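# Snap front cover onto base, leave unit on conveyor

## Task

Press the front cover onto the base until it clicks into place, make sure the assembled unit ends up resting on the conveyor belt, then open the gripper(s) so the robot is no longer holding it.

## Robot and tools

Robot: two arms, left_arm and right_arm, each with a parallel two-finger gripper and a wrist camera. Scene frame: origin on the table top midway between the arms, +z up, +x outward over the table, left_arm on the +y side. The names left/right do not refer to image sides. Arm roots: left_arm at (-0.025, +0.304, 0) m, quat_wxyz (+0.999, 0, 0, -0.043); right_arm at (+0.040, -0.340, 0) m, quat_wxyz (+0.997, 0, 0, -0.079).

Gripper axes: fingers point along the gripper's +z; they open and close along its y. The reported end_effector_position is the point between the pads, roughly 1 cm short of the fingertips. A wrist camera mount sits on each hand and also takes up space.

execute_actions(actions): a list of actions run one after another. Each action is a table of up to 15 rows; each row lasts one control step of 1/30 s, and if fewer than 15 rows are given the last row repeats to fill 15 steps. Every row is one flat list of 14 numbers, all in [-1, 1], covering both arms even when one is idle: left_arm dx, dy, dz, rx, ry, rz, opening, then right_arm dx, dy, dz, rx, ry, rz, opening. dx..rz are an offset, in that gripper's own axes, from the gripper pose measured when the action began (for the first action in a call: the last pose a result reported). Each row is relative to that start, not to the previous row. Scale: 1.0 = 0.6 m for dx/dy/dz and 180 degrees for the rotation; rx, ry, rz form a single rotation vector. Opening is absolute, not an offset: +1 fully open (0.094 m), -1 closed. An empty list only returns the current state and images.

move(target, speed, blocking): target is one 14-number row laid out exactly as above, offsets measured from the pose in the latest result that showed one. Each gripper travels a straight line toward its target; both arms' paths finish together, lasting 0.5 to 10 s (cut off at 10 s). Rotation takes the shorter direction. speed is the path top speed in m/s, 0.002 to 0.5, default 0.25; turning is capped at twice that value in rad/s. The opening is sent when the move starts. Paths ignore obstacles and the other arm. Grippers lag, drift, and may overshoot speed near full stretch. Faster contact and targets set deeper past a surface mean harder pressing. blocking=false returns after 0.5 s while the arm continues; until a result shows the move finished, other moves and execute_actions are rejected, so call wait or stop first. The result adds a move: line with an ending (done, off_target, moving, held, fault) and any limits (paced = pose clipped; held = a check blocked some steps, after which the arm may speed up a lot), plus each gripper's distance from its target. If only one arm is named, the other finished at rest near its target.

wait(seconds): 0 to 10 s, arms keep their last command; returns early when a running move ends. stop(): brakes a running move (needs braking room; fingers keep going). zoom_image(camera, region): closer look at the latest image of cam_high, cam_low, cam_left_wrist or cam_right_wrist; region [x0, y0, x1, y1] in pixels, top-left origin, at most 504x504. read_manual(section): only returns licence texts. finished_scene(scene): pass the current scene's number to end it; irreversible, and the goal must already hold and remain true.

Control details: each step the commanded pose is clipped to within 70 mm and 16 degrees of the measured pose, and damped IK follows it, favouring position over orientation. Long offsets need several actions; after an action the arm goes at most to its last clipped pose. Arms tend to settle a centimetre or more low, and repeated zero offsets let them sag. To hold an arm still, send the correction back to its desired pose in the first call of a reply and zeros after, raising the aim if it still droops. Elbows never fully straighten. Joint ranges (rad): waist -2.618..3.054, shoulder 0..3.142, elbow 0..3.142, wrist pitch -1.571..1.571, wrist yaw -1.571..1.571, wrist roll -2.094..2.094.

Results: a state line per arm with end_effector_position (m) and end_effector_quat_wxyz in the scene frame (less accurate at long reach); Hand target lines give the pose each controller is driving toward; grip_measured is finger opening on the command scale (last joint value is the opening in metres, each gripper off by up to about 1 mm). To grasp, command roughly 0.03 below grip_measured for a firm hold, less for a lighter one; pads push about 50-62 N, less on parts under 2 mm thick. A pose unreachable line means the clearance check altered or blocked that arm's command. MOTOR HOT appears from 75 °C; at 90 °C that arm is halted for 10 s, and at 100 °C it goes limp and drops. FAULT / OVER-TEMPERATURE FAULT lines mark stops. Cameras come with calibration (K, distortion, world-to-camera transforms) that may be off by a few degrees and millimetres.

Avoid: knocking or placing anything off the table, arms colliding or pushing on each other, dropping or slamming parts, very hard pushes, and long loaded holds that overheat motors. Brief outside tugs on held parts or nudges to loose objects can occur. Smooth, quick, low-effort motion is preferred.

Each tool is called after "Request:" by a JSON object that holds its "op" and its "data".

## Session

Request:
{"op": "execute_actions", "data": {"actions": []}}

Scene clock: 0.00 s.
left_arm: end_effector_position=(+0.4208, +0.2066, +0.1142) grip_measured=+1.000 end_effector_quat_wxyz=(+0.124, +0.629, +0.685, +0.346) | right_arm: end_effector_position=(+0.2062, -0.2882, +0.1066) grip_measured=+1.000 end_effector_quat_wxyz=(+0.389, -0.319, +0.818, +0.278)
Joint positions: left_arm=[-0.345  1.853  1.344 -0.541 -0.572  1.213  0.094] | right_arm=[-0.566  1.043  0.501 -1.253 -0.981 -1.589  0.094]
Joint velocities: left_arm=[ 0.007 -0.002 -0.012 -0.007 -0.037 -0.051  0.   ] | right_arm=[ 0.002 -0.007 -0.002  0.051 -0.037 -0.051  0.   ]
Motor temperatures (°C, as the motors report them): left_arm=[23 24 25 23 25 22] | right_arm=[25 24 24 26 23 24]
Hand target (left_arm): +0.421, +0.207, +0.117; +0.127, +0.626, +0.687, +0.347
Hand target (right_arm): +0.208, -0.287, +0.111; +0.398, -0.318, +0.814, +0.280

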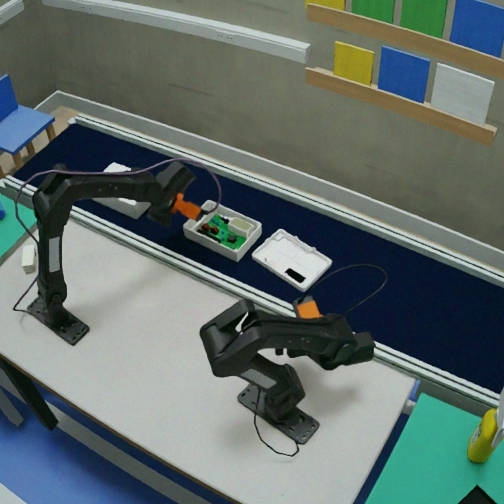

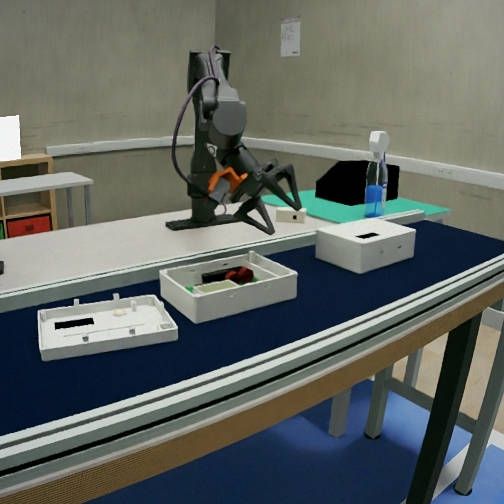

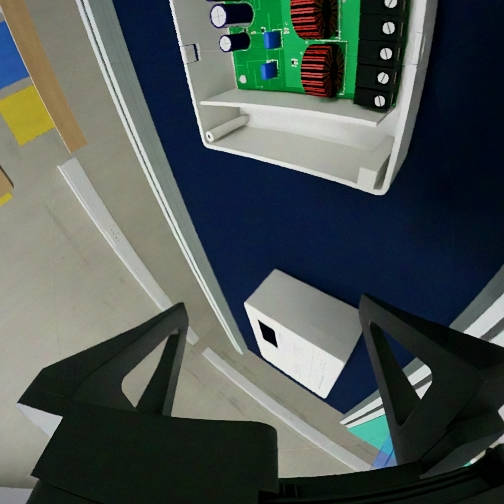

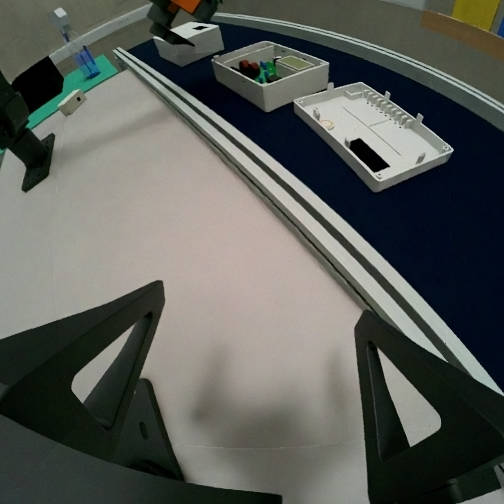

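Request:
{"op": "zoom_image", "data": {"camera": "cam_high", "region": [80, 140, 350, 320]}}

Request:
{"op": "zoom_image", "data": {"camera": "cam_low", "region": [20, 200, 440, 380]}}

Request:
{"op": "zoom_image", "data": {"camera": "cam_right_wrist", "region": [140, 0, 470, 200]}}

Region (80, 140, 350, 320) of cam_high's 504x504 image, scaled by 1.867, with more detail than that image has.

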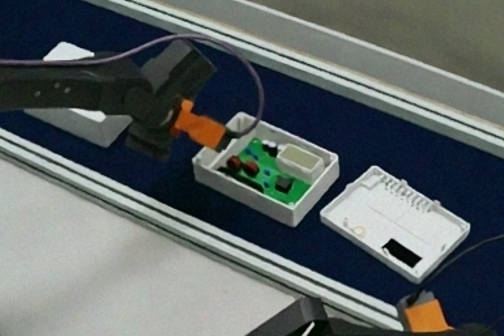

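Region (20, 200, 440, 380) of cam_low's 504x504 image, scaled by 1.200, with more detail than that image has; it fills the top 216 rows of this view, and the rest is white.

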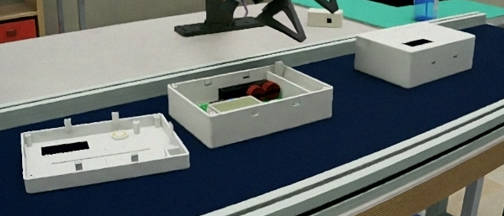

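Region (140, 0, 470, 200) of cam_right_wrist's 504x504 image, scaled by 1.527, with more detail than that image has; it fills the top 305 rows of this view, and the rest is white.

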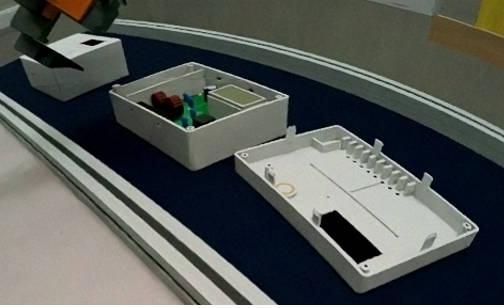

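Request:
{"op": "move", "data": {"target": [-0.399,0.0133,-0.1563,0.0996,-0.1173,-0.4568,-0.3, 0,0,0,0,0,0,1], "speed": 0.2}}

Scene clock: 11.60 s.
left_arm: end_effector_position=(+0.4086, -0.0429, +0.1141) grip_measured=-0.297 end_effector_quat_wxyz=(+0.329, +0.093, +0.940, -0.021) | right_arm: end_effector_position=(+0.2054, -0.2886, +0.1054) grip_measured=+1.000 end_effector_quat_wxyz=(+0.385, -0.320, +0.820, +0.277)
Joint positions: left_arm=[-0.709  2.189  1.865 -0.678 -0.376 -0.486  0.033] | right_arm=[-0.566  1.043  0.501 -1.253 -0.972 -1.589  0.094]
Joint velocities: left_arm=[ 0.002 -0.012 -0.002 -0.022 -0.007  0.037 -0.001] | right_arm=[-0.002  0.007  0.002  0.066 -0.037 -0.081  0.   ]
Motor temperatures (°C, as the motors report them): left_arm=[23 26 26 24 25 22] | right_arm=[25 24 24 26 24 24]
Hand target (left_arm): +0.411, -0.051, +0.119; +0.338, +0.088, +0.937, -0.031
Hand target (right_arm): +0.206, -0.288, +0.107; +0.389, -0.319, +0.818, +0.278
Off the commanded pose (left_arm): 0.013 m, 2 deg.
Off the commanded pose (right_arm): 0.001 m, 0 deg.
move: off_target (left_arm)
camera_calibration (this result's frames):
cam_left_wrist: T_world_to_cam=[[-0.219704, -0.970811, -0.096209, 0.0641375], [-0.950398, 0.235249, -0.203474, 0.457285], [0.220168, 0.0467326, -0.974342, 0.138812], [0, 0, 0, 1]] pos_world=[0.418132, -0.0517976, 0.234467]
cam_right_wrist: T_world_to_cam=[[0.818561, -0.55881, -0.133, -0.307351], [-0.554014, -0.706865, -0.439783, -0.0110749], [0.151742, 0.433673, -0.888201, 0.286615], [0, 0, 0, 1]] pos_world=[0.201958, -0.303876, 0.208823]

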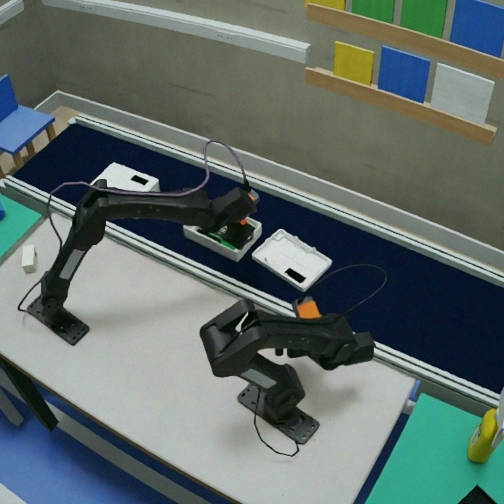

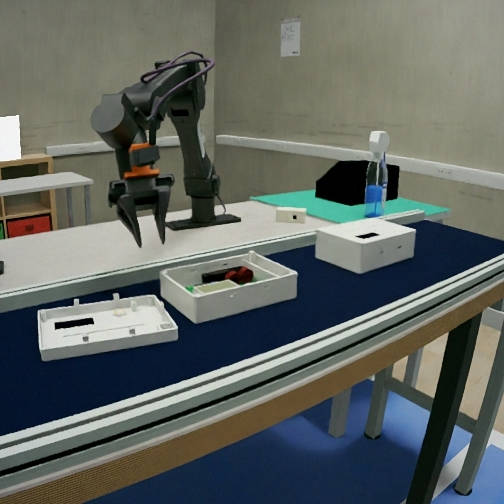

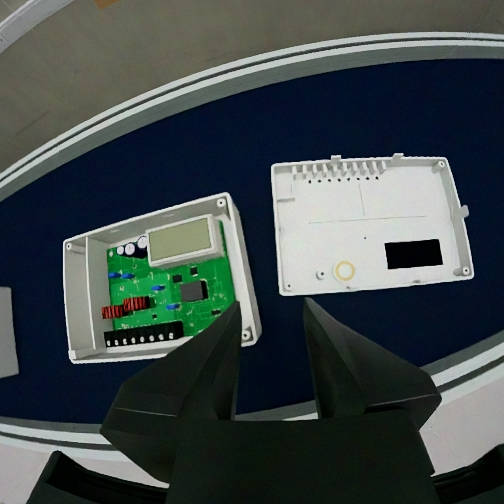

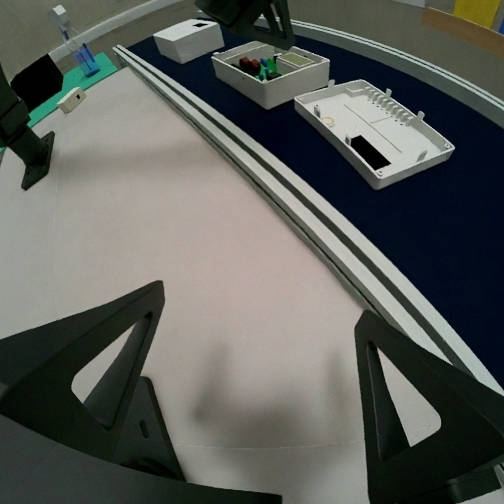

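Request:
{"op": "move", "data": {"target": [-0.0088,-0.0272,0.1045,0,0,0,-0.3, -0.416,-0.0728,0.214,0.0166,-0.2531,-0.5885,0.2], "speed": 0.25}}

Scene clock: 16.93 s.
left_arm: end_effector_position=(+0.4394, -0.0636, +0.0627) grip_measured=-0.297 end_effector_quat_wxyz=(+0.321, +0.096, +0.942, -0.014) | right_arm: end_effector_position=(+0.4241, -0.1572, +0.2297) grip_measured=+0.202 end_effector_quat_wxyz=(+0.709, -0.696, +0.083, -0.079)
Joint positions: left_arm=[-0.694  2.4    2.028 -0.647 -0.368 -0.47   0.033] | right_arm=[ 0.183  1.78   0.877  0.972 -1.317 -1.496  0.056]
Joint velocities: left_arm=[ 0.007 -0.002  0.007 -0.037 -0.051 -0.007  0.   ] | right_arm=[ 0.037 -0.007 -0.027  0.037 -0.095 -0.066  0.   ]
Motor temperatures (°C, as the motors report them): left_arm=[23 27 26 25 25 22] | right_arm=[25 24 25 26 24 24]
Hand target (left_arm): +0.448, -0.064, +0.067; +0.329, +0.093, +0.940, -0.021
Hand target (right_arm): +0.425, -0.152, +0.233; +0.710, -0.697, +0.070, -0.074
Off the commanded pose (left_arm): 0.010 m, 1 deg.
Off the commanded pose (right_arm): 0.009 m, 3 deg.
move: off_target (right_arm)
camera_calibration (this result's frames):
cam_left_wrist: T_world_to_cam=[[-0.222932, -0.968727, -0.108944, 0.0482413], [-0.952938, 0.240112, -0.185082, 0.481146], [0.205453, 0.0625558, -0.976666, 0.0905566], [0, 0, 0, 1]] pos_world=[0.450652, -0.0744612, 0.182751]
cam_right_wrist: T_world_to_cam=[[-0.106335, 0.061414, 0.992432, -0.165141], [0.715468, -0.688392, 0.119259, -0.406258], [0.690506, 0.722735, 0.0292604, -0.0869428], [0, 0, 0, 1]] pos_world=[0.333139, -0.206686, 0.214885]

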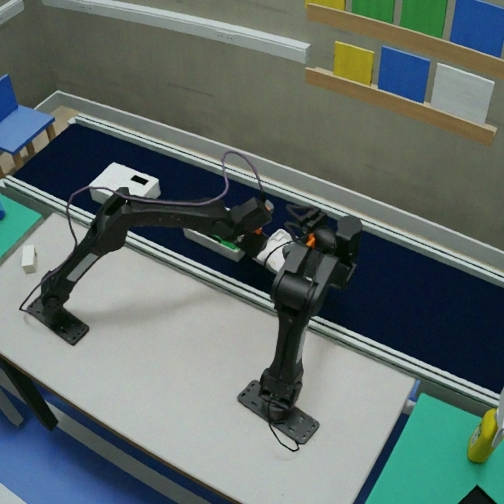

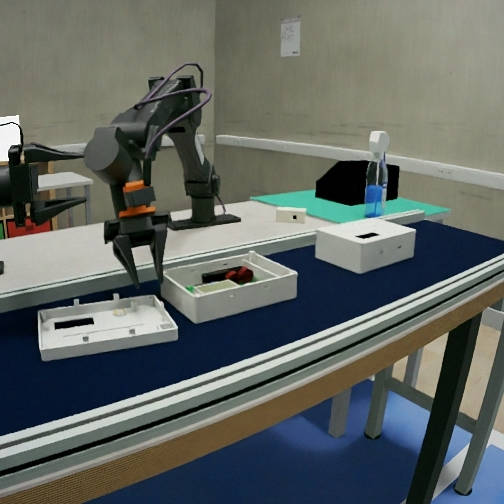

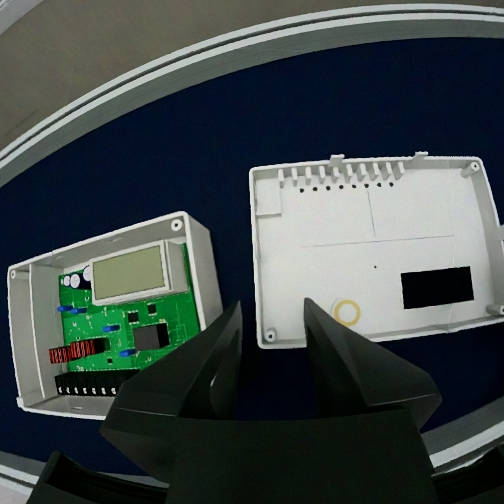

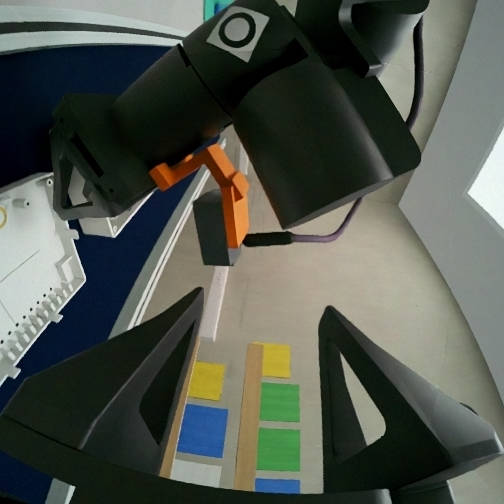

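Request:
{"op": "move", "data": {"target": [-0.0055,0.0093,0.0608,0,0,0,-0.3, 0,0,0,0,0,0,0.2], "speed": 0.05}}

Scene clock: 18.63 s.
left_arm: end_effector_position=(+0.4564, -0.0621, +0.0342) grip_measured=-0.298 end_effector_quat_wxyz=(+0.315, +0.099, +0.944, -0.011) | right_arm: end_effector_position=(+0.4239, -0.1571, +0.2299) grip_measured=+0.202 end_effector_quat_wxyz=(+0.709, -0.696, +0.081, -0.080)
Joint positions: left_arm=[-0.668  2.487  2.077 -0.613 -0.352 -0.444  0.033] | right_arm=[ 0.183  1.78   0.877  0.974 -1.318 -1.499  0.056]
Joint velocities: left_arm=[ 0.002 -0.007  0.002  0.007  0.022 -0.037  0.   ] | right_arm=[-0.012 -0.007 -0.017 -0.037 -0.007 -0.007  0.   ]
Motor temperatures (°C, as the motors report them): left_arm=[23 27 26 25 25 22] | right_arm=[25 24 25 27 24 24]
Hand target (left_arm): +0.465, -0.061, +0.036; +0.321, +0.096, +0.942, -0.014
Hand target (right_arm): +0.424, -0.157, +0.230; +0.709, -0.696, +0.083, -0.079
Off the commanded pose (left_arm): 0.009 m, 1 deg.
Off the commanded pose (right_arm): 0.000 m, 0 deg.
move: done
camera_calibration (this result's frames):
cam_left_wrist: T_world_to_cam=[[-0.227218, -0.966956, -0.115621, 0.0526231], [-0.953995, 0.244861, -0.17302, 0.492097], [0.195614, 0.0709892, -0.978108, 0.0642041], [0, 0, 0, 1]] pos_world=[0.468856, -0.0741687, 0.154025]
cam_right_wrist: T_world_to_cam=[[-0.111245, 0.0620145, 0.991856, -0.163062], [0.715625, -0.687525, 0.12325, -0.406947], [0.68957, 0.723508, 0.0321045, -0.0869702], [0, 0, 0, 1]] pos_world=[0.333053, -0.20675, 0.214683]

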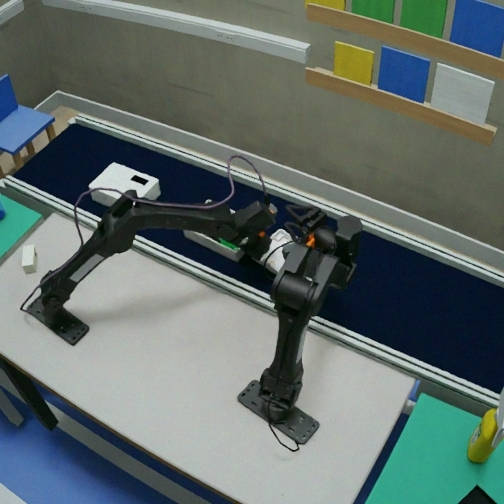

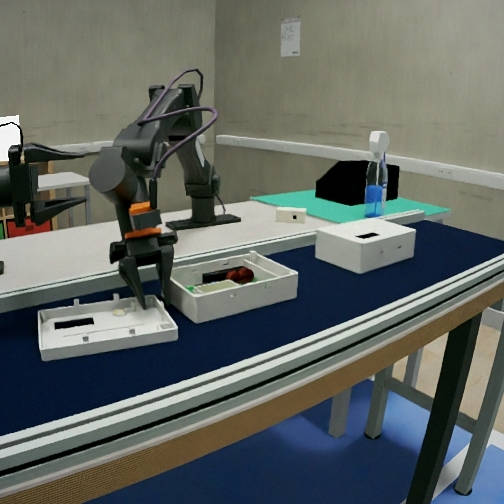

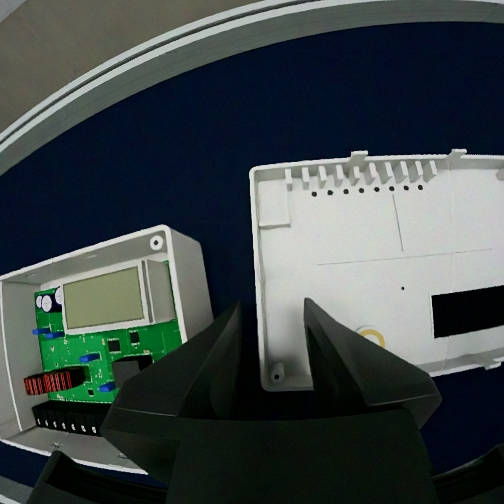

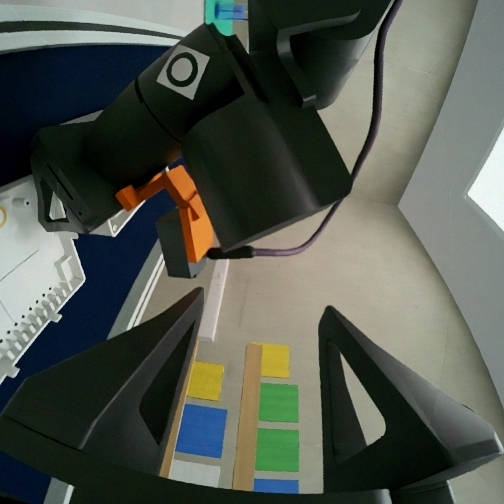

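Request:
{"op": "move", "data": {"target": [-0.005,0.0,0.024,0,0,0,-0.45, 0,0,0,0,0,0,0.2], "speed": 0.03}}

Request:
{"op": "zoom_image", "data": {"camera": "cam_low", "region": [30, 220, 300, 370]}}

Scene clock: 19.53 s.
left_arm: end_effector_position=(+0.4611, -0.0659, +0.0265) grip_measured=-0.448 end_effector_quat_wxyz=(+0.315, +0.100, +0.944, -0.011) | right_arm: end_effector_position=(+0.4239, -0.1571, +0.2301) grip_measured=+0.202 end_effector_quat_wxyz=(+0.709, -0.696, +0.080, -0.081)
Joint positions: left_arm=[-0.666  2.523  2.114 -0.612 -0.35  -0.44   0.026] | right_arm=[ 0.183  1.78   0.877  0.976 -1.318 -1.499  0.056]
Joint velocities: left_arm=[-0.007 -0.002 -0.002 -0.007 -0.022 -0.051 -0.   ] | right_arm=[-0.017 -0.017 -0.007 -0.037  0.081 -0.022  0.   ]
Motor temperatures (°C, as the motors report them): left_arm=[23 27 27 25 25 22] | right_arm=[25 24 25 27 24 24]
Hand target (left_arm): +0.467, -0.063, +0.025; +0.316, +0.099, +0.944, -0.011
Hand target (right_arm): +0.424, -0.157, +0.230; +0.709, -0.696, +0.081, -0.080
Off the commanded pose (left_arm): 0.007 m, 0 deg.
Off the commanded pose (right_arm): 0.000 m, 0 deg.
move: done
camera_calibration (this result's frames):
cam_left_wrist: T_world_to_cam=[[-0.229798, -0.966405, -0.115126, 0.0503928], [-0.953426, 0.247286, -0.172707, 0.496024], [0.195374, 0.0700765, -0.978222, 0.0560051], [0, 0, 0, 1]] pos_world=[0.473561, -0.0778848, 0.146254]
cam_right_wrist: T_world_to_cam=[[-0.112758, 0.0619776, 0.991688, -0.162563], [0.715436, -0.68753, 0.124316, -0.407125], [0.68952, 0.723506, 0.0331833, -0.0871944], [0, 0, 0, 1]] pos_world=[0.333064, -0.20675, 0.214717]

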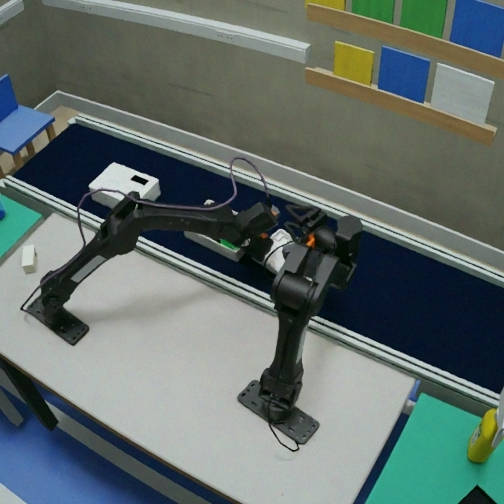

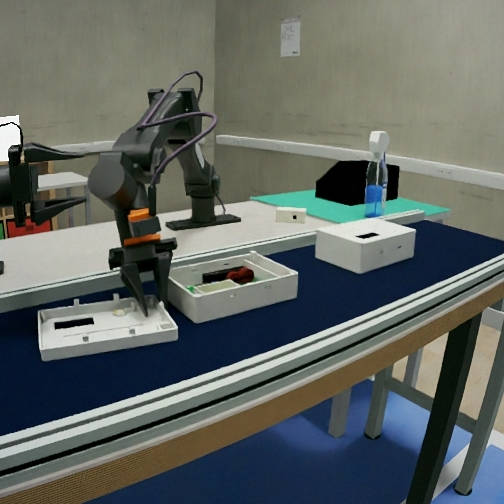

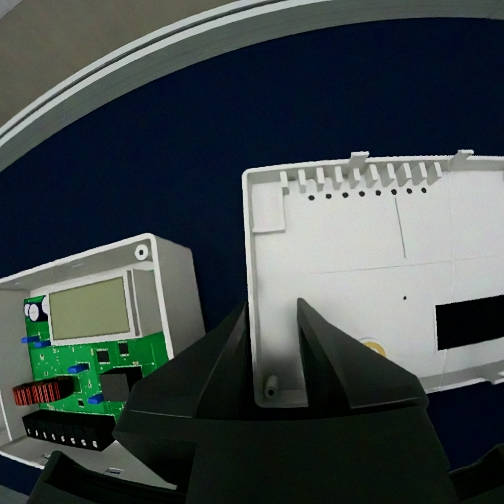

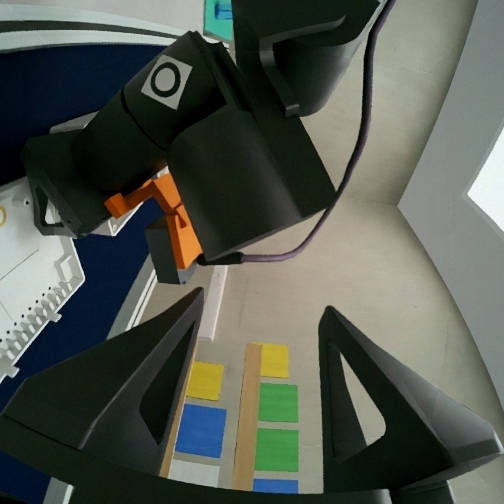

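Region (30, 220, 300, 370) of cam_low's 504x504 image, scaled by 1.867, with more detail than that image has.

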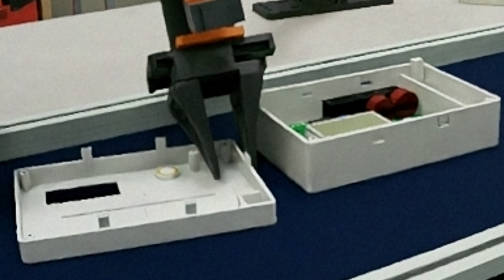

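Request:
{"op": "execute_actions", "data": {"actions": [[[0,0,0.003,0,0,0,-1, 0,0,0,0,0,0,0.2]],[[0,0,0,0,0,0,-1, 0,0,0,0,0,0,0.2]]]}}

Scene clock: 20.63 s.
left_arm: end_effector_position=(+0.4613, -0.0689, +0.0269) grip_measured=-0.966 end_effector_quat_wxyz=(+0.315, +0.095, +0.944, -0.021) | right_arm: end_effector_position=(+0.4238, -0.1571, +0.2305) grip_measured=+0.202 end_effector_quat_wxyz=(+0.709, -0.696, +0.079, -0.082)
Joint positions: left_arm=[-0.666  2.524  2.114 -0.603 -0.338 -0.453  0.002] | right_arm=[ 0.183  1.78   0.877  0.979 -1.318 -1.499  0.056]
Joint velocities: left_arm=[-0.017 -0.012  0.017 -0.037  0.007 -0.037  0.   ] | right_arm=[ 0.007 -0.007 -0.017  0.022 -0.051  0.066  0.001]
Motor temperatures (°C, as the motors report them): left_arm=[23 27 27 25 25 22] | right_arm=[25 24 25 27 24 24]
Hand target (left_arm): +0.462, -0.068, +0.027; +0.316, +0.097, +0.944, -0.018
Hand target (right_arm): +0.424, -0.157, +0.230; +0.709, -0.696, +0.080, -0.081
Off the commanded pose (left_arm): 0.001 m, 0 deg.
Off the commanded pose (right_arm): 0.000 m, 0 deg.
camera_calibration (this result's frames):
cam_left_wrist: T_world_to_cam=[[-0.226424, -0.969467, -0.0941642, 0.0452125], [-0.954589, 0.240084, -0.176409, 0.497266], [0.19363, 0.049945, -0.979803, 0.0560557], [0, 0, 0, 1]] pos_world=[0.474068, -0.0783532, 0.146903]
cam_right_wrist: T_world_to_cam=[[-0.116161, 0.0618946, 0.9913, -0.161438], [0.715005, -0.68754, 0.126713, -0.407526], [0.689402, 0.723503, 0.0356102, -0.0876969], [0, 0, 0, 1]] pos_world=[0.333089, -0.206749, 0.214795]

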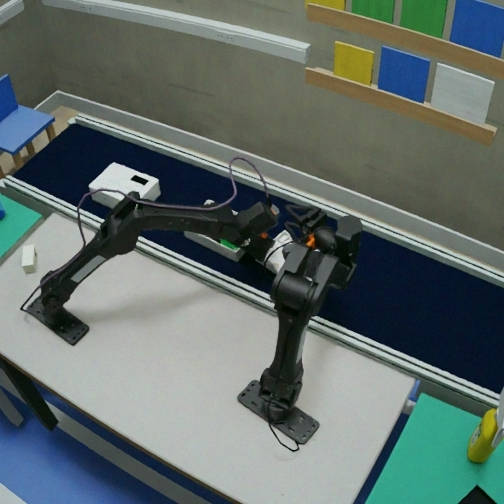

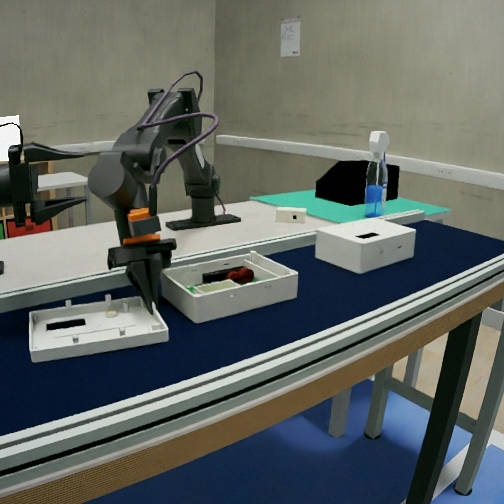

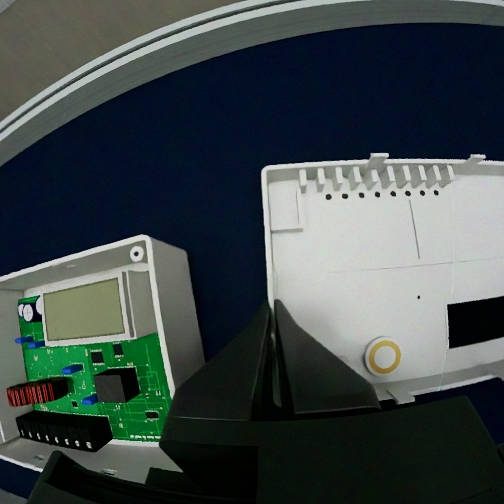

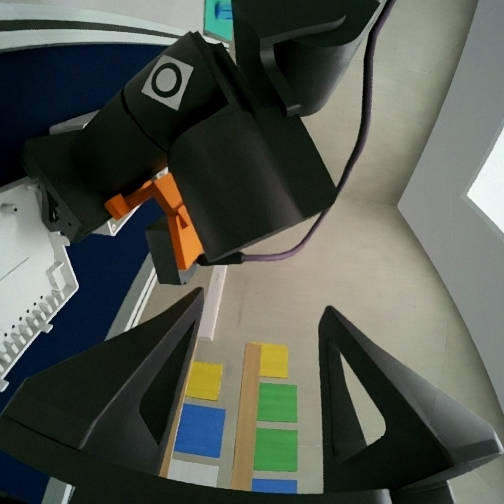

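Request:
{"op": "move", "data": {"target": [-0.075,0.004,-0.1,0,0,0,-1, 0,0,-0.08,0,0,0,0.2], "speed": 0.06}}

Scene clock: 23.53 s.
left_arm: end_effector_position=(+0.4561, -0.0694, +0.0847) grip_measured=-0.968 end_effector_quat_wxyz=(+0.303, +0.101, +0.948, -0.011) | right_arm: end_effector_position=(+0.4185, -0.2009, +0.2331) grip_measured=+0.202 end_effector_quat_wxyz=(+0.708, -0.697, +0.067, -0.093)
Joint positions: left_arm=[-0.674  2.528  2.368 -0.888 -0.342 -0.455  0.001] | right_arm=[ 0.055  1.78   0.859  1.082 -1.447 -1.446  0.056]
Joint velocities: left_arm=[ 0.007  0.002 -0.007 -0.007 -0.007 -0.051 -0.001] | right_arm=[ 0.002 -0.017  0.012  0.022  0.051 -0.037  0.   ]
Motor temperatures (°C, as the motors report them): left_arm=[23 28 27 25 25 22] | right_arm=[25 25 25 27 24 24]
Hand target (left_arm): +0.461, -0.069, +0.102; +0.316, +0.095, +0.944, -0.021
Hand target (right_arm): +0.414, -0.204, +0.230; +0.708, -0.697, +0.079, -0.082
Off the commanded pose (left_arm): 0.018 m, 2 deg.
Off the commanded pose (right_arm): 0.007 m, 2 deg.
move: off_target (left_arm)
camera_calibration (this result's frames):
cam_left_wrist: T_world_to_cam=[[-0.232373, -0.965977, -0.113541, 0.0536092], [-0.957525, 0.247692, -0.147627, 0.50199], [0.170728, 0.0744142, -0.982504, 0.12606], [0, 0, 0, 1]] pos_world=[0.471604, -0.0819343, 0.204049]
cam_right_wrist: T_world_to_cam=[[-0.148799, 0.0684981, 0.986492, -0.145869], [0.711054, -0.685869, 0.154877, -0.438665], [0.687213, 0.724494, 0.0533506, -0.0554952], [0, 0, 0, 1]] pos_world=[0.328346, -0.250669, 0.214798]

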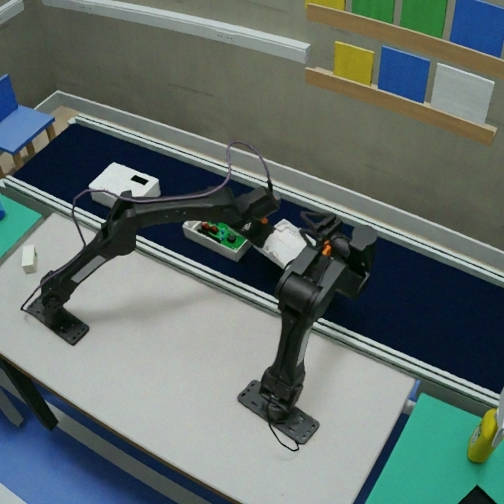

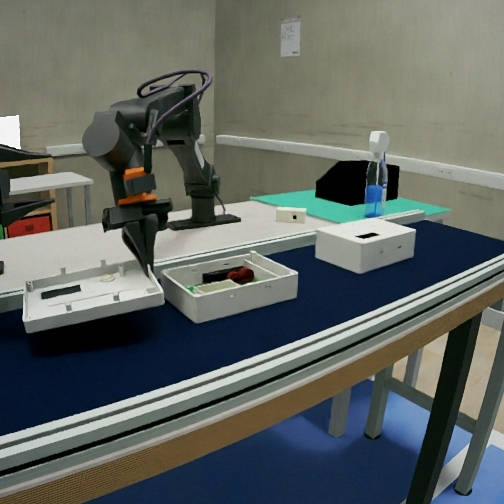

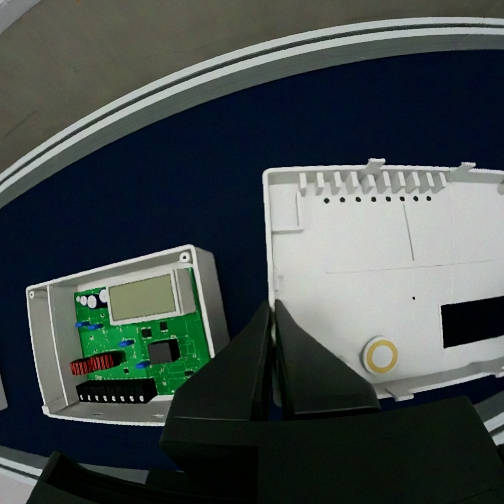

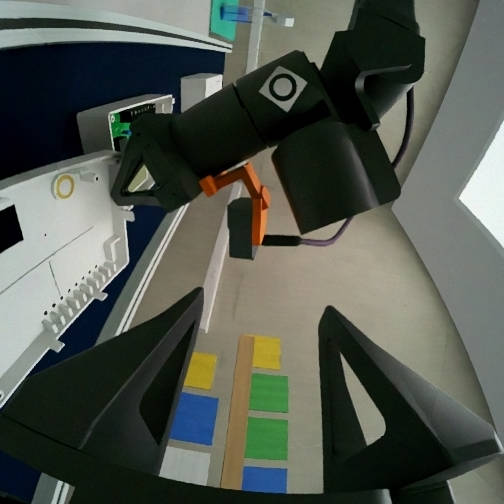

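Request:
{"op": "move", "data": {"target": [-0.026,0.362,-0.209,0,-0.017,0,-1, 0,0,0,0,0,0,0.2], "speed": 0.1}}

Scene clock: 26.93 s.
left_arm: end_effector_position=(+0.4444, +0.1481, +0.2047) grip_measured=-0.968 end_effector_quat_wxyz=(+0.328, +0.100, +0.939, -0.006) | right_arm: end_effector_position=(+0.4184, -0.2009, +0.2334) grip_measured=+0.202 end_effector_quat_wxyz=(+0.708, -0.697, +0.066, -0.094)
Joint positions: left_arm=[-0.293  1.856  1.729 -0.792 -0.156 -0.113  0.001] | right_arm=[ 0.055  1.78   0.859  1.085 -1.447 -1.445  0.056]
Joint velocities: left_arm=[ 0.007 -0.012 -0.012  0.007 -0.051 -0.051  0.   ] | right_arm=[-0.007 -0.012 -0.007  0.007 -0.022  0.037 -0.   ]
Motor temperatures (°C, as the motors report them): left_arm=[23 29 27 25 25 22] | right_arm=[25 25 25 27 24 24]
Hand target (left_arm): +0.441, +0.149, +0.210; +0.330, +0.101, +0.938, -0.013
Hand target (right_arm): +0.419, -0.201, +0.233; +0.708, -0.697, +0.067, -0.093
Off the commanded pose (left_arm): 0.005 m, 1 deg.
Off the commanded pose (right_arm): 0.000 m, 0 deg.
move: done
camera_calibration (this result's frames):
cam_left_wrist: T_world_to_cam=[[-0.222913, -0.966323, -0.128569, 0.273538], [-0.949303, 0.245167, -0.196769, 0.461464], [0.221663, 0.0781889, -0.971984, 0.204432], [0, 0, 0, 1]] pos_world=[0.453729, 0.135206, 0.324675]
cam_right_wrist: T_world_to_cam=[[-0.15106, 0.0686403, 0.986139, -0.145093], [0.710707, -0.685835, 0.156606, -0.438924], [0.687078, 0.724513, 0.0548193, -0.0557652], [0, 0, 0, 1]] pos_world=[0.328344, -0.250668, 0.214877]

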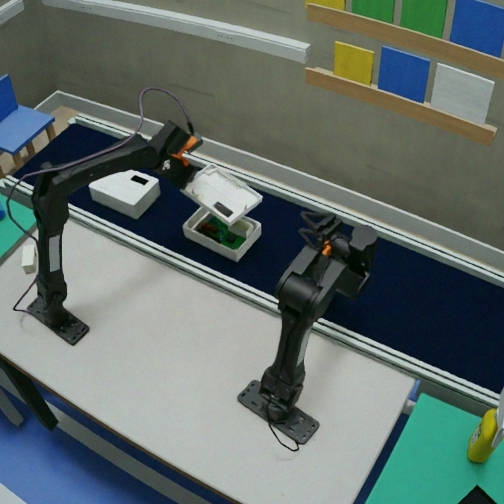

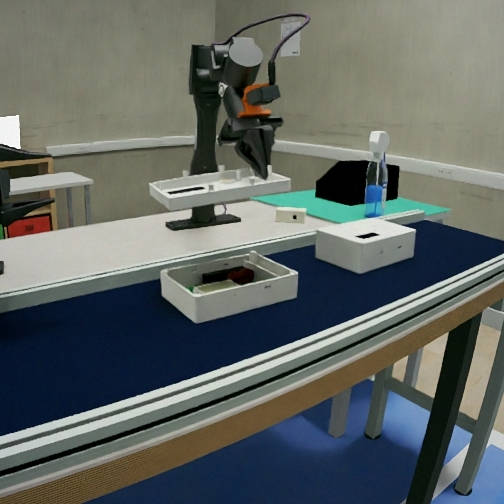

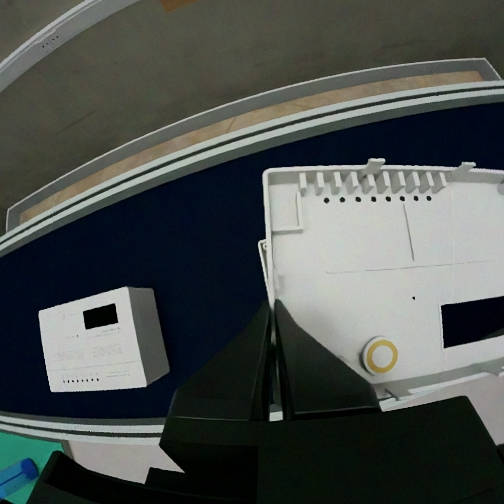

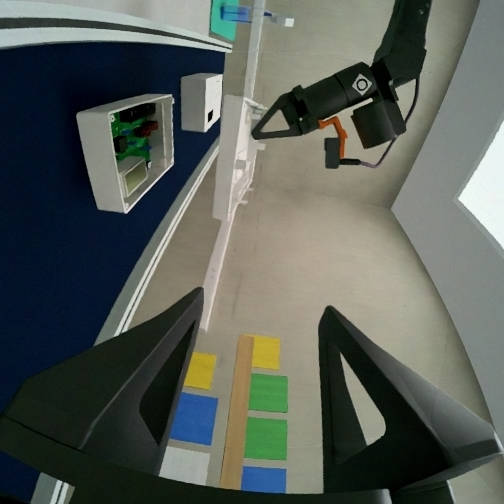

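Request:
{"op": "move", "data": {"target": [0,0,-0.006,0,0,0,-1, 0.002,0.077,0.207,0,0,0,0.2], "speed": 0.15}}

Scene clock: 29.07 s.
left_arm: end_effector_position=(+0.4439, +0.1540, +0.1972) grip_measured=-0.968 end_effector_quat_wxyz=(+0.319, +0.095, +0.943, +0.005) | right_arm: end_effector_position=(+0.4406, -0.0819, +0.1868) grip_measured=+0.202 end_effector_quat_wxyz=(+0.708, -0.697, +0.066, -0.088)
Joint positions: left_arm=[-0.288  1.862  1.719 -0.798 -0.173 -0.116  0.002] | right_arm=[ 0.385  1.981  0.942  1.083 -1.125 -1.559  0.056]
Joint velocities: left_arm=[ 0.002 -0.012 -0.017  0.007 -0.022 -0.051 -0.   ] | right_arm=[ 0.007 -0.017  0.022  0.037 -0.007 -0.022 -0.   ]
Motor temperatures (°C, as the motors report them): left_arm=[23 29 27 25 25 22] | right_arm=[25 25 25 28 24 24]
Hand target (left_arm): +0.442, +0.148, +0.208; +0.328, +0.100, +0.940, -0.006
Hand target (right_arm): +0.447, -0.079, +0.190; +0.709, -0.696, +0.066, -0.094
Off the commanded pose (left_arm): 0.012 m, 2 deg.
Off the commanded pose (right_arm): 0.010 m, 1 deg.
move: off_target (left_arm)
camera_calibration (this result's frames):
cam_left_wrist: T_world_to_cam=[[-0.209049, -0.967325, -0.143462, 0.275143], [-0.956238, 0.232916, -0.177082, 0.459062], [0.20471, 0.100165, -0.973684, 0.20131], [0, 0, 0, 1]] pos_world=[0.455281, 0.139065, 0.316776]
cam_right_wrist: T_world_to_cam=[[-0.143203, 0.066343, 0.987467, -0.107898], [0.716997, -0.680808, 0.149719, -0.366824], [0.682209, 0.729451, 0.0499261, -0.151158], [0, 0, 0, 1]] pos_world=[0.350681, -0.132316, 0.169013]

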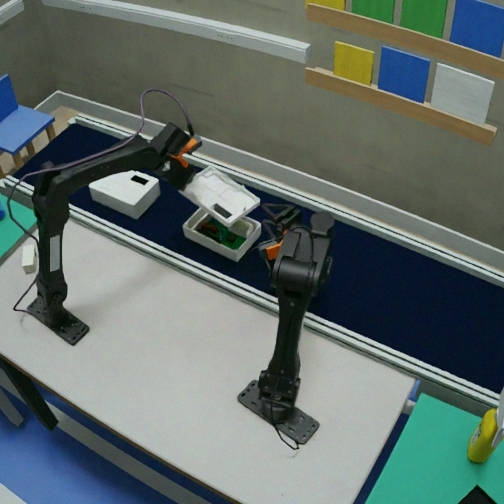

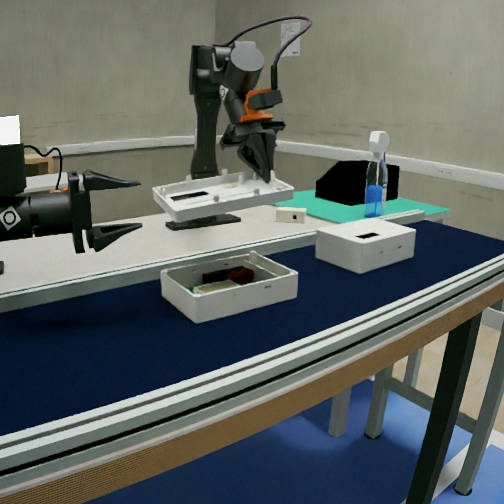

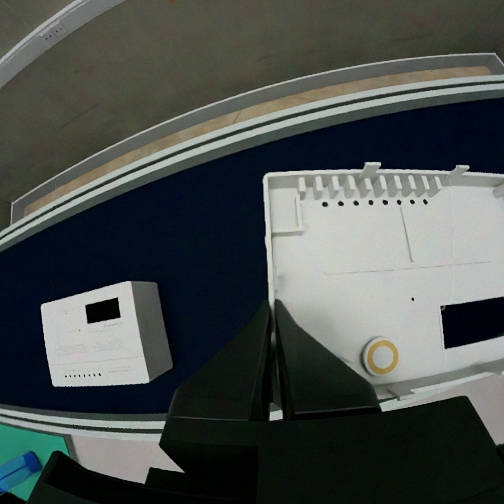

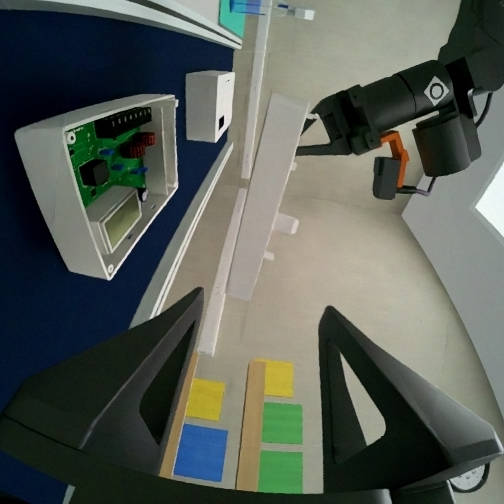

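Request:
{"op": "move", "data": {"target": [0,0,0,0,0,0,-1, 0.0125,0.021,0.106,0,0,0.033,0.2], "speed": 0.08}}

Scene clock: 30.63 s.
left_arm: end_effector_position=(+0.4436, +0.1540, +0.1970) grip_measured=-0.968 end_effector_quat_wxyz=(+0.319, +0.095, +0.943, +0.005) | right_arm: end_effector_position=(+0.4555, -0.0259, +0.1759) grip_measured=+0.202 end_effector_quat_wxyz=(+0.714, -0.692, +0.090, -0.059)
Joint positions: left_arm=[-0.288  1.862  1.719 -0.799 -0.172 -0.116  0.002] | right_arm=[ 0.511  2.104  1.079  1.073 -1.005 -1.483  0.056]
Joint velocities: left_arm=[-0.012 -0.012 -0.007 -0.007 -0.037  0.081 -0.001] | right_arm=[ 0.007 -0.022 -0.007 -0.051  0.007 -0.037 -0.001]
Motor temperatures (°C, as the motors report them): left_arm=[23 29 27 25 25 22] | right_arm=[25 25 25 28 24 24]
Hand target (left_arm): +0.444, +0.154, +0.197; +0.319, +0.095, +0.943, +0.005
Hand target (right_arm): +0.461, -0.021, +0.176; +0.713, -0.692, +0.102, -0.051
Off the commanded pose (left_arm): 0.000 m, 0 deg.
Off the commanded pose (right_arm): 0.008 m, 2 deg.
move: done
camera_calibration (this result's frames):
cam_left_wrist: T_world_to_cam=[[-0.209669, -0.967253, -0.14304, 0.2752], [-0.956362, 0.233318, -0.175884, 0.458559], [0.203498, 0.0999205, -0.973963, 0.201816], [0, 0, 0, 1]] pos_world=[0.45518, 0.139032, 0.316579]
cam_right_wrist: T_world_to_cam=[[-0.07135, 0.0429457, 0.996526, -0.133631], [0.730842, -0.67766, 0.0815314, -0.331997], [0.678807, 0.734121, 0.0169645, -0.194127], [0, 0, 0, 1]] pos_world=[0.364878, -0.0767299, 0.163528]

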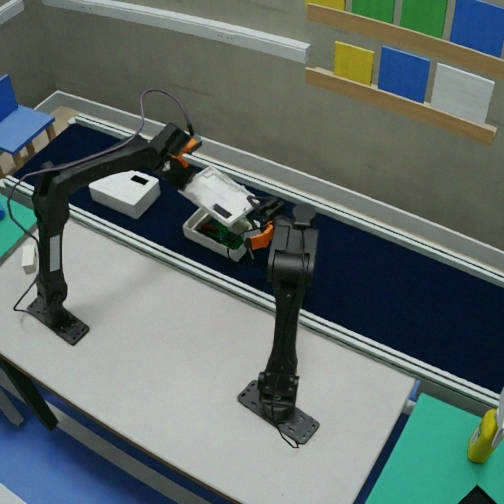

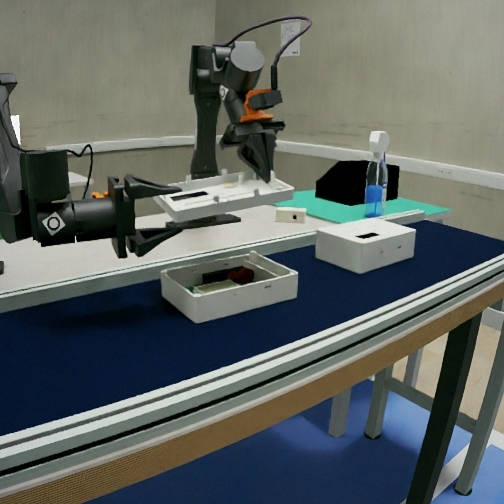

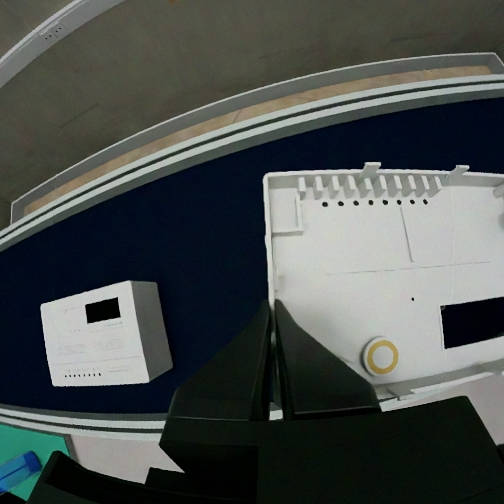

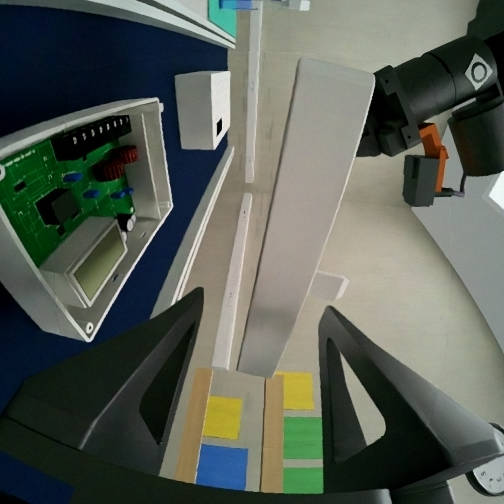

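Request:
{"op": "execute_actions", "data": {"actions": [[[0,0,0,0,0,0,-1, 0.005,0,0.012,0,0,0.005,0.2],[0,0,0,0,0,0,-1, 0.005,0,0.018,0,0,0.005,0.2],[0,0,0,0,0,0,-1, 0.005,0,0.026,0,0,0.005,0.2]],[[0,0,0,0,0,0,-1, 0,0,0,0,0,0,-0.2],[0,0,0,0,0,0,-1, 0,0,0,0,0,0,-0.3],[0,0,0,0,0,0,-1, 0,0,0,0,0,0,-0.4],[0,0,0,0,0,0,-1, 0,0,0,0,0,0,-0.5],[0,0,0,0,0,0,-1, 0,0,0,0,0,0,-0.55],[0,0,0,0,0,0,-1, 0,0,0,0,0,0,-0.6],[0,0,0,0,0,0,-1, 0,0,0,0,0,0,-0.65],[0,0,0,0,0,0,-1, 0,0,0,0,0,0,-0.7],[0,0,0,0,0,0,-1, 0,0,0,0,0,0,-0.75],[0,0,0,0,0,0,-1, 0,0,0,0,0,0,-0.8]],[[0,0,0,0,0,0,-1, 0,0,0,0,0,0,-0.8]]]}}

Scene clock: 32.50 s.
left_arm: end_effector_position=(+0.4436, +0.1540, +0.1970) grip_measured=-0.968 end_effector_quat_wxyz=(+0.319, +0.096, +0.943, +0.005) | right_arm: end_effector_position=(+0.4564, -0.0167, +0.1765) grip_measured=-0.661 end_effector_quat_wxyz=(+0.715, -0.691, +0.087, -0.059)
Joint positions: left_arm=[-0.288  1.862  1.719 -0.799 -0.172 -0.114  0.002] | right_arm=[ 0.531  2.119  1.102  1.073 -0.99  -1.48   0.016]
Joint velocities: left_arm=[ 0.012 -0.002  0.012  0.051 -0.037 -0.007 -0.001] | right_arm=[-0.007 -0.012 -0.007 -0.037 -0.007 -0.007 -0.   ]
Motor temperatures (°C, as the motors report them): left_arm=[23 29 27 26 25 22] | right_arm=[25 26 25 28 24 24]
Hand target (left_arm): +0.444, +0.154, +0.197; +0.319, +0.096, +0.943, +0.005
Hand target (right_arm): +0.456, -0.017, +0.177; +0.715, -0.691, +0.087, -0.059
Off the commanded pose (left_arm): 0.000 m, 0 deg.
Off the commanded pose (right_arm): 0.000 m, 0 deg.
camera_calibration (this result's frames):
cam_left_wrist: T_world_to_cam=[[-0.210833, -0.966866, -0.143945, 0.275835], [-0.956063, 0.234642, -0.175745, 0.458196], [0.203697, 0.100567, -0.973855, 0.201607], [0, 0, 0, 1]] pos_world=[0.455153, 0.138908, 0.316566]
cam_right_wrist: T_world_to_cam=[[-0.075767, 0.0388511, 0.996368, -0.132608], [0.733389, -0.674835, 0.0820829, -0.327676], [0.675573, 0.736945, 0.0226373, -0.200977], [0, 0, 0, 1]] pos_world=[0.366042, -0.0678658, 0.163573]

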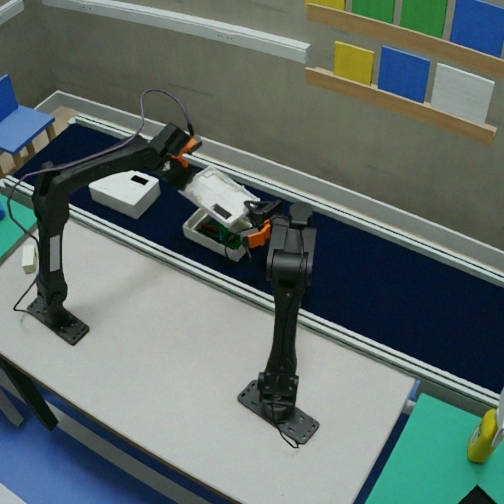

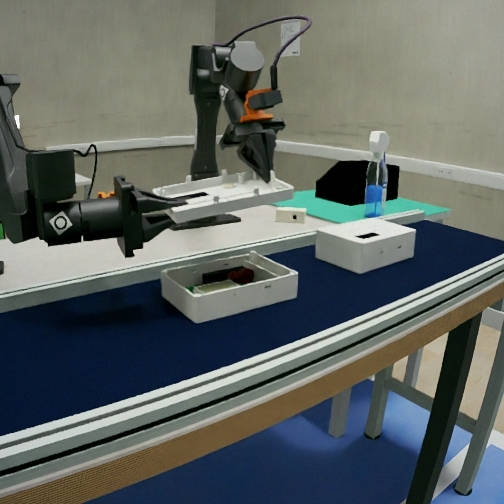

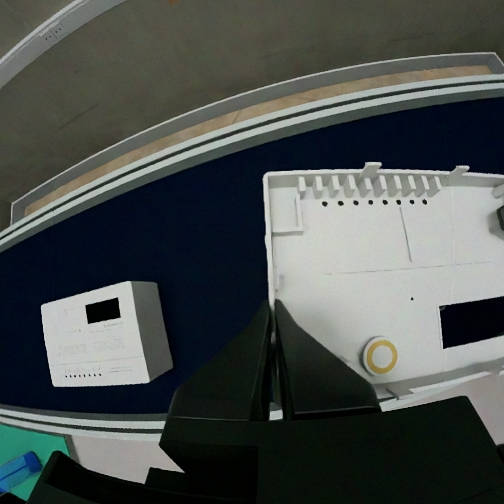

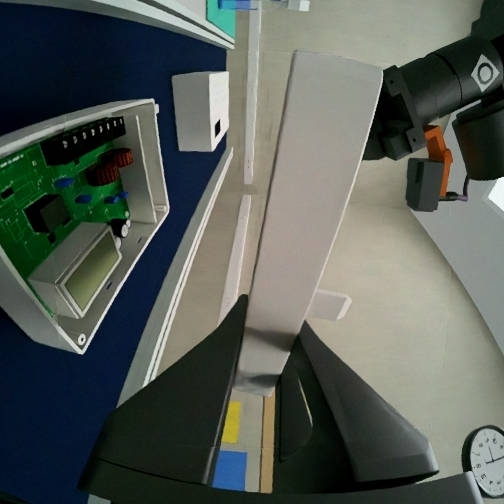

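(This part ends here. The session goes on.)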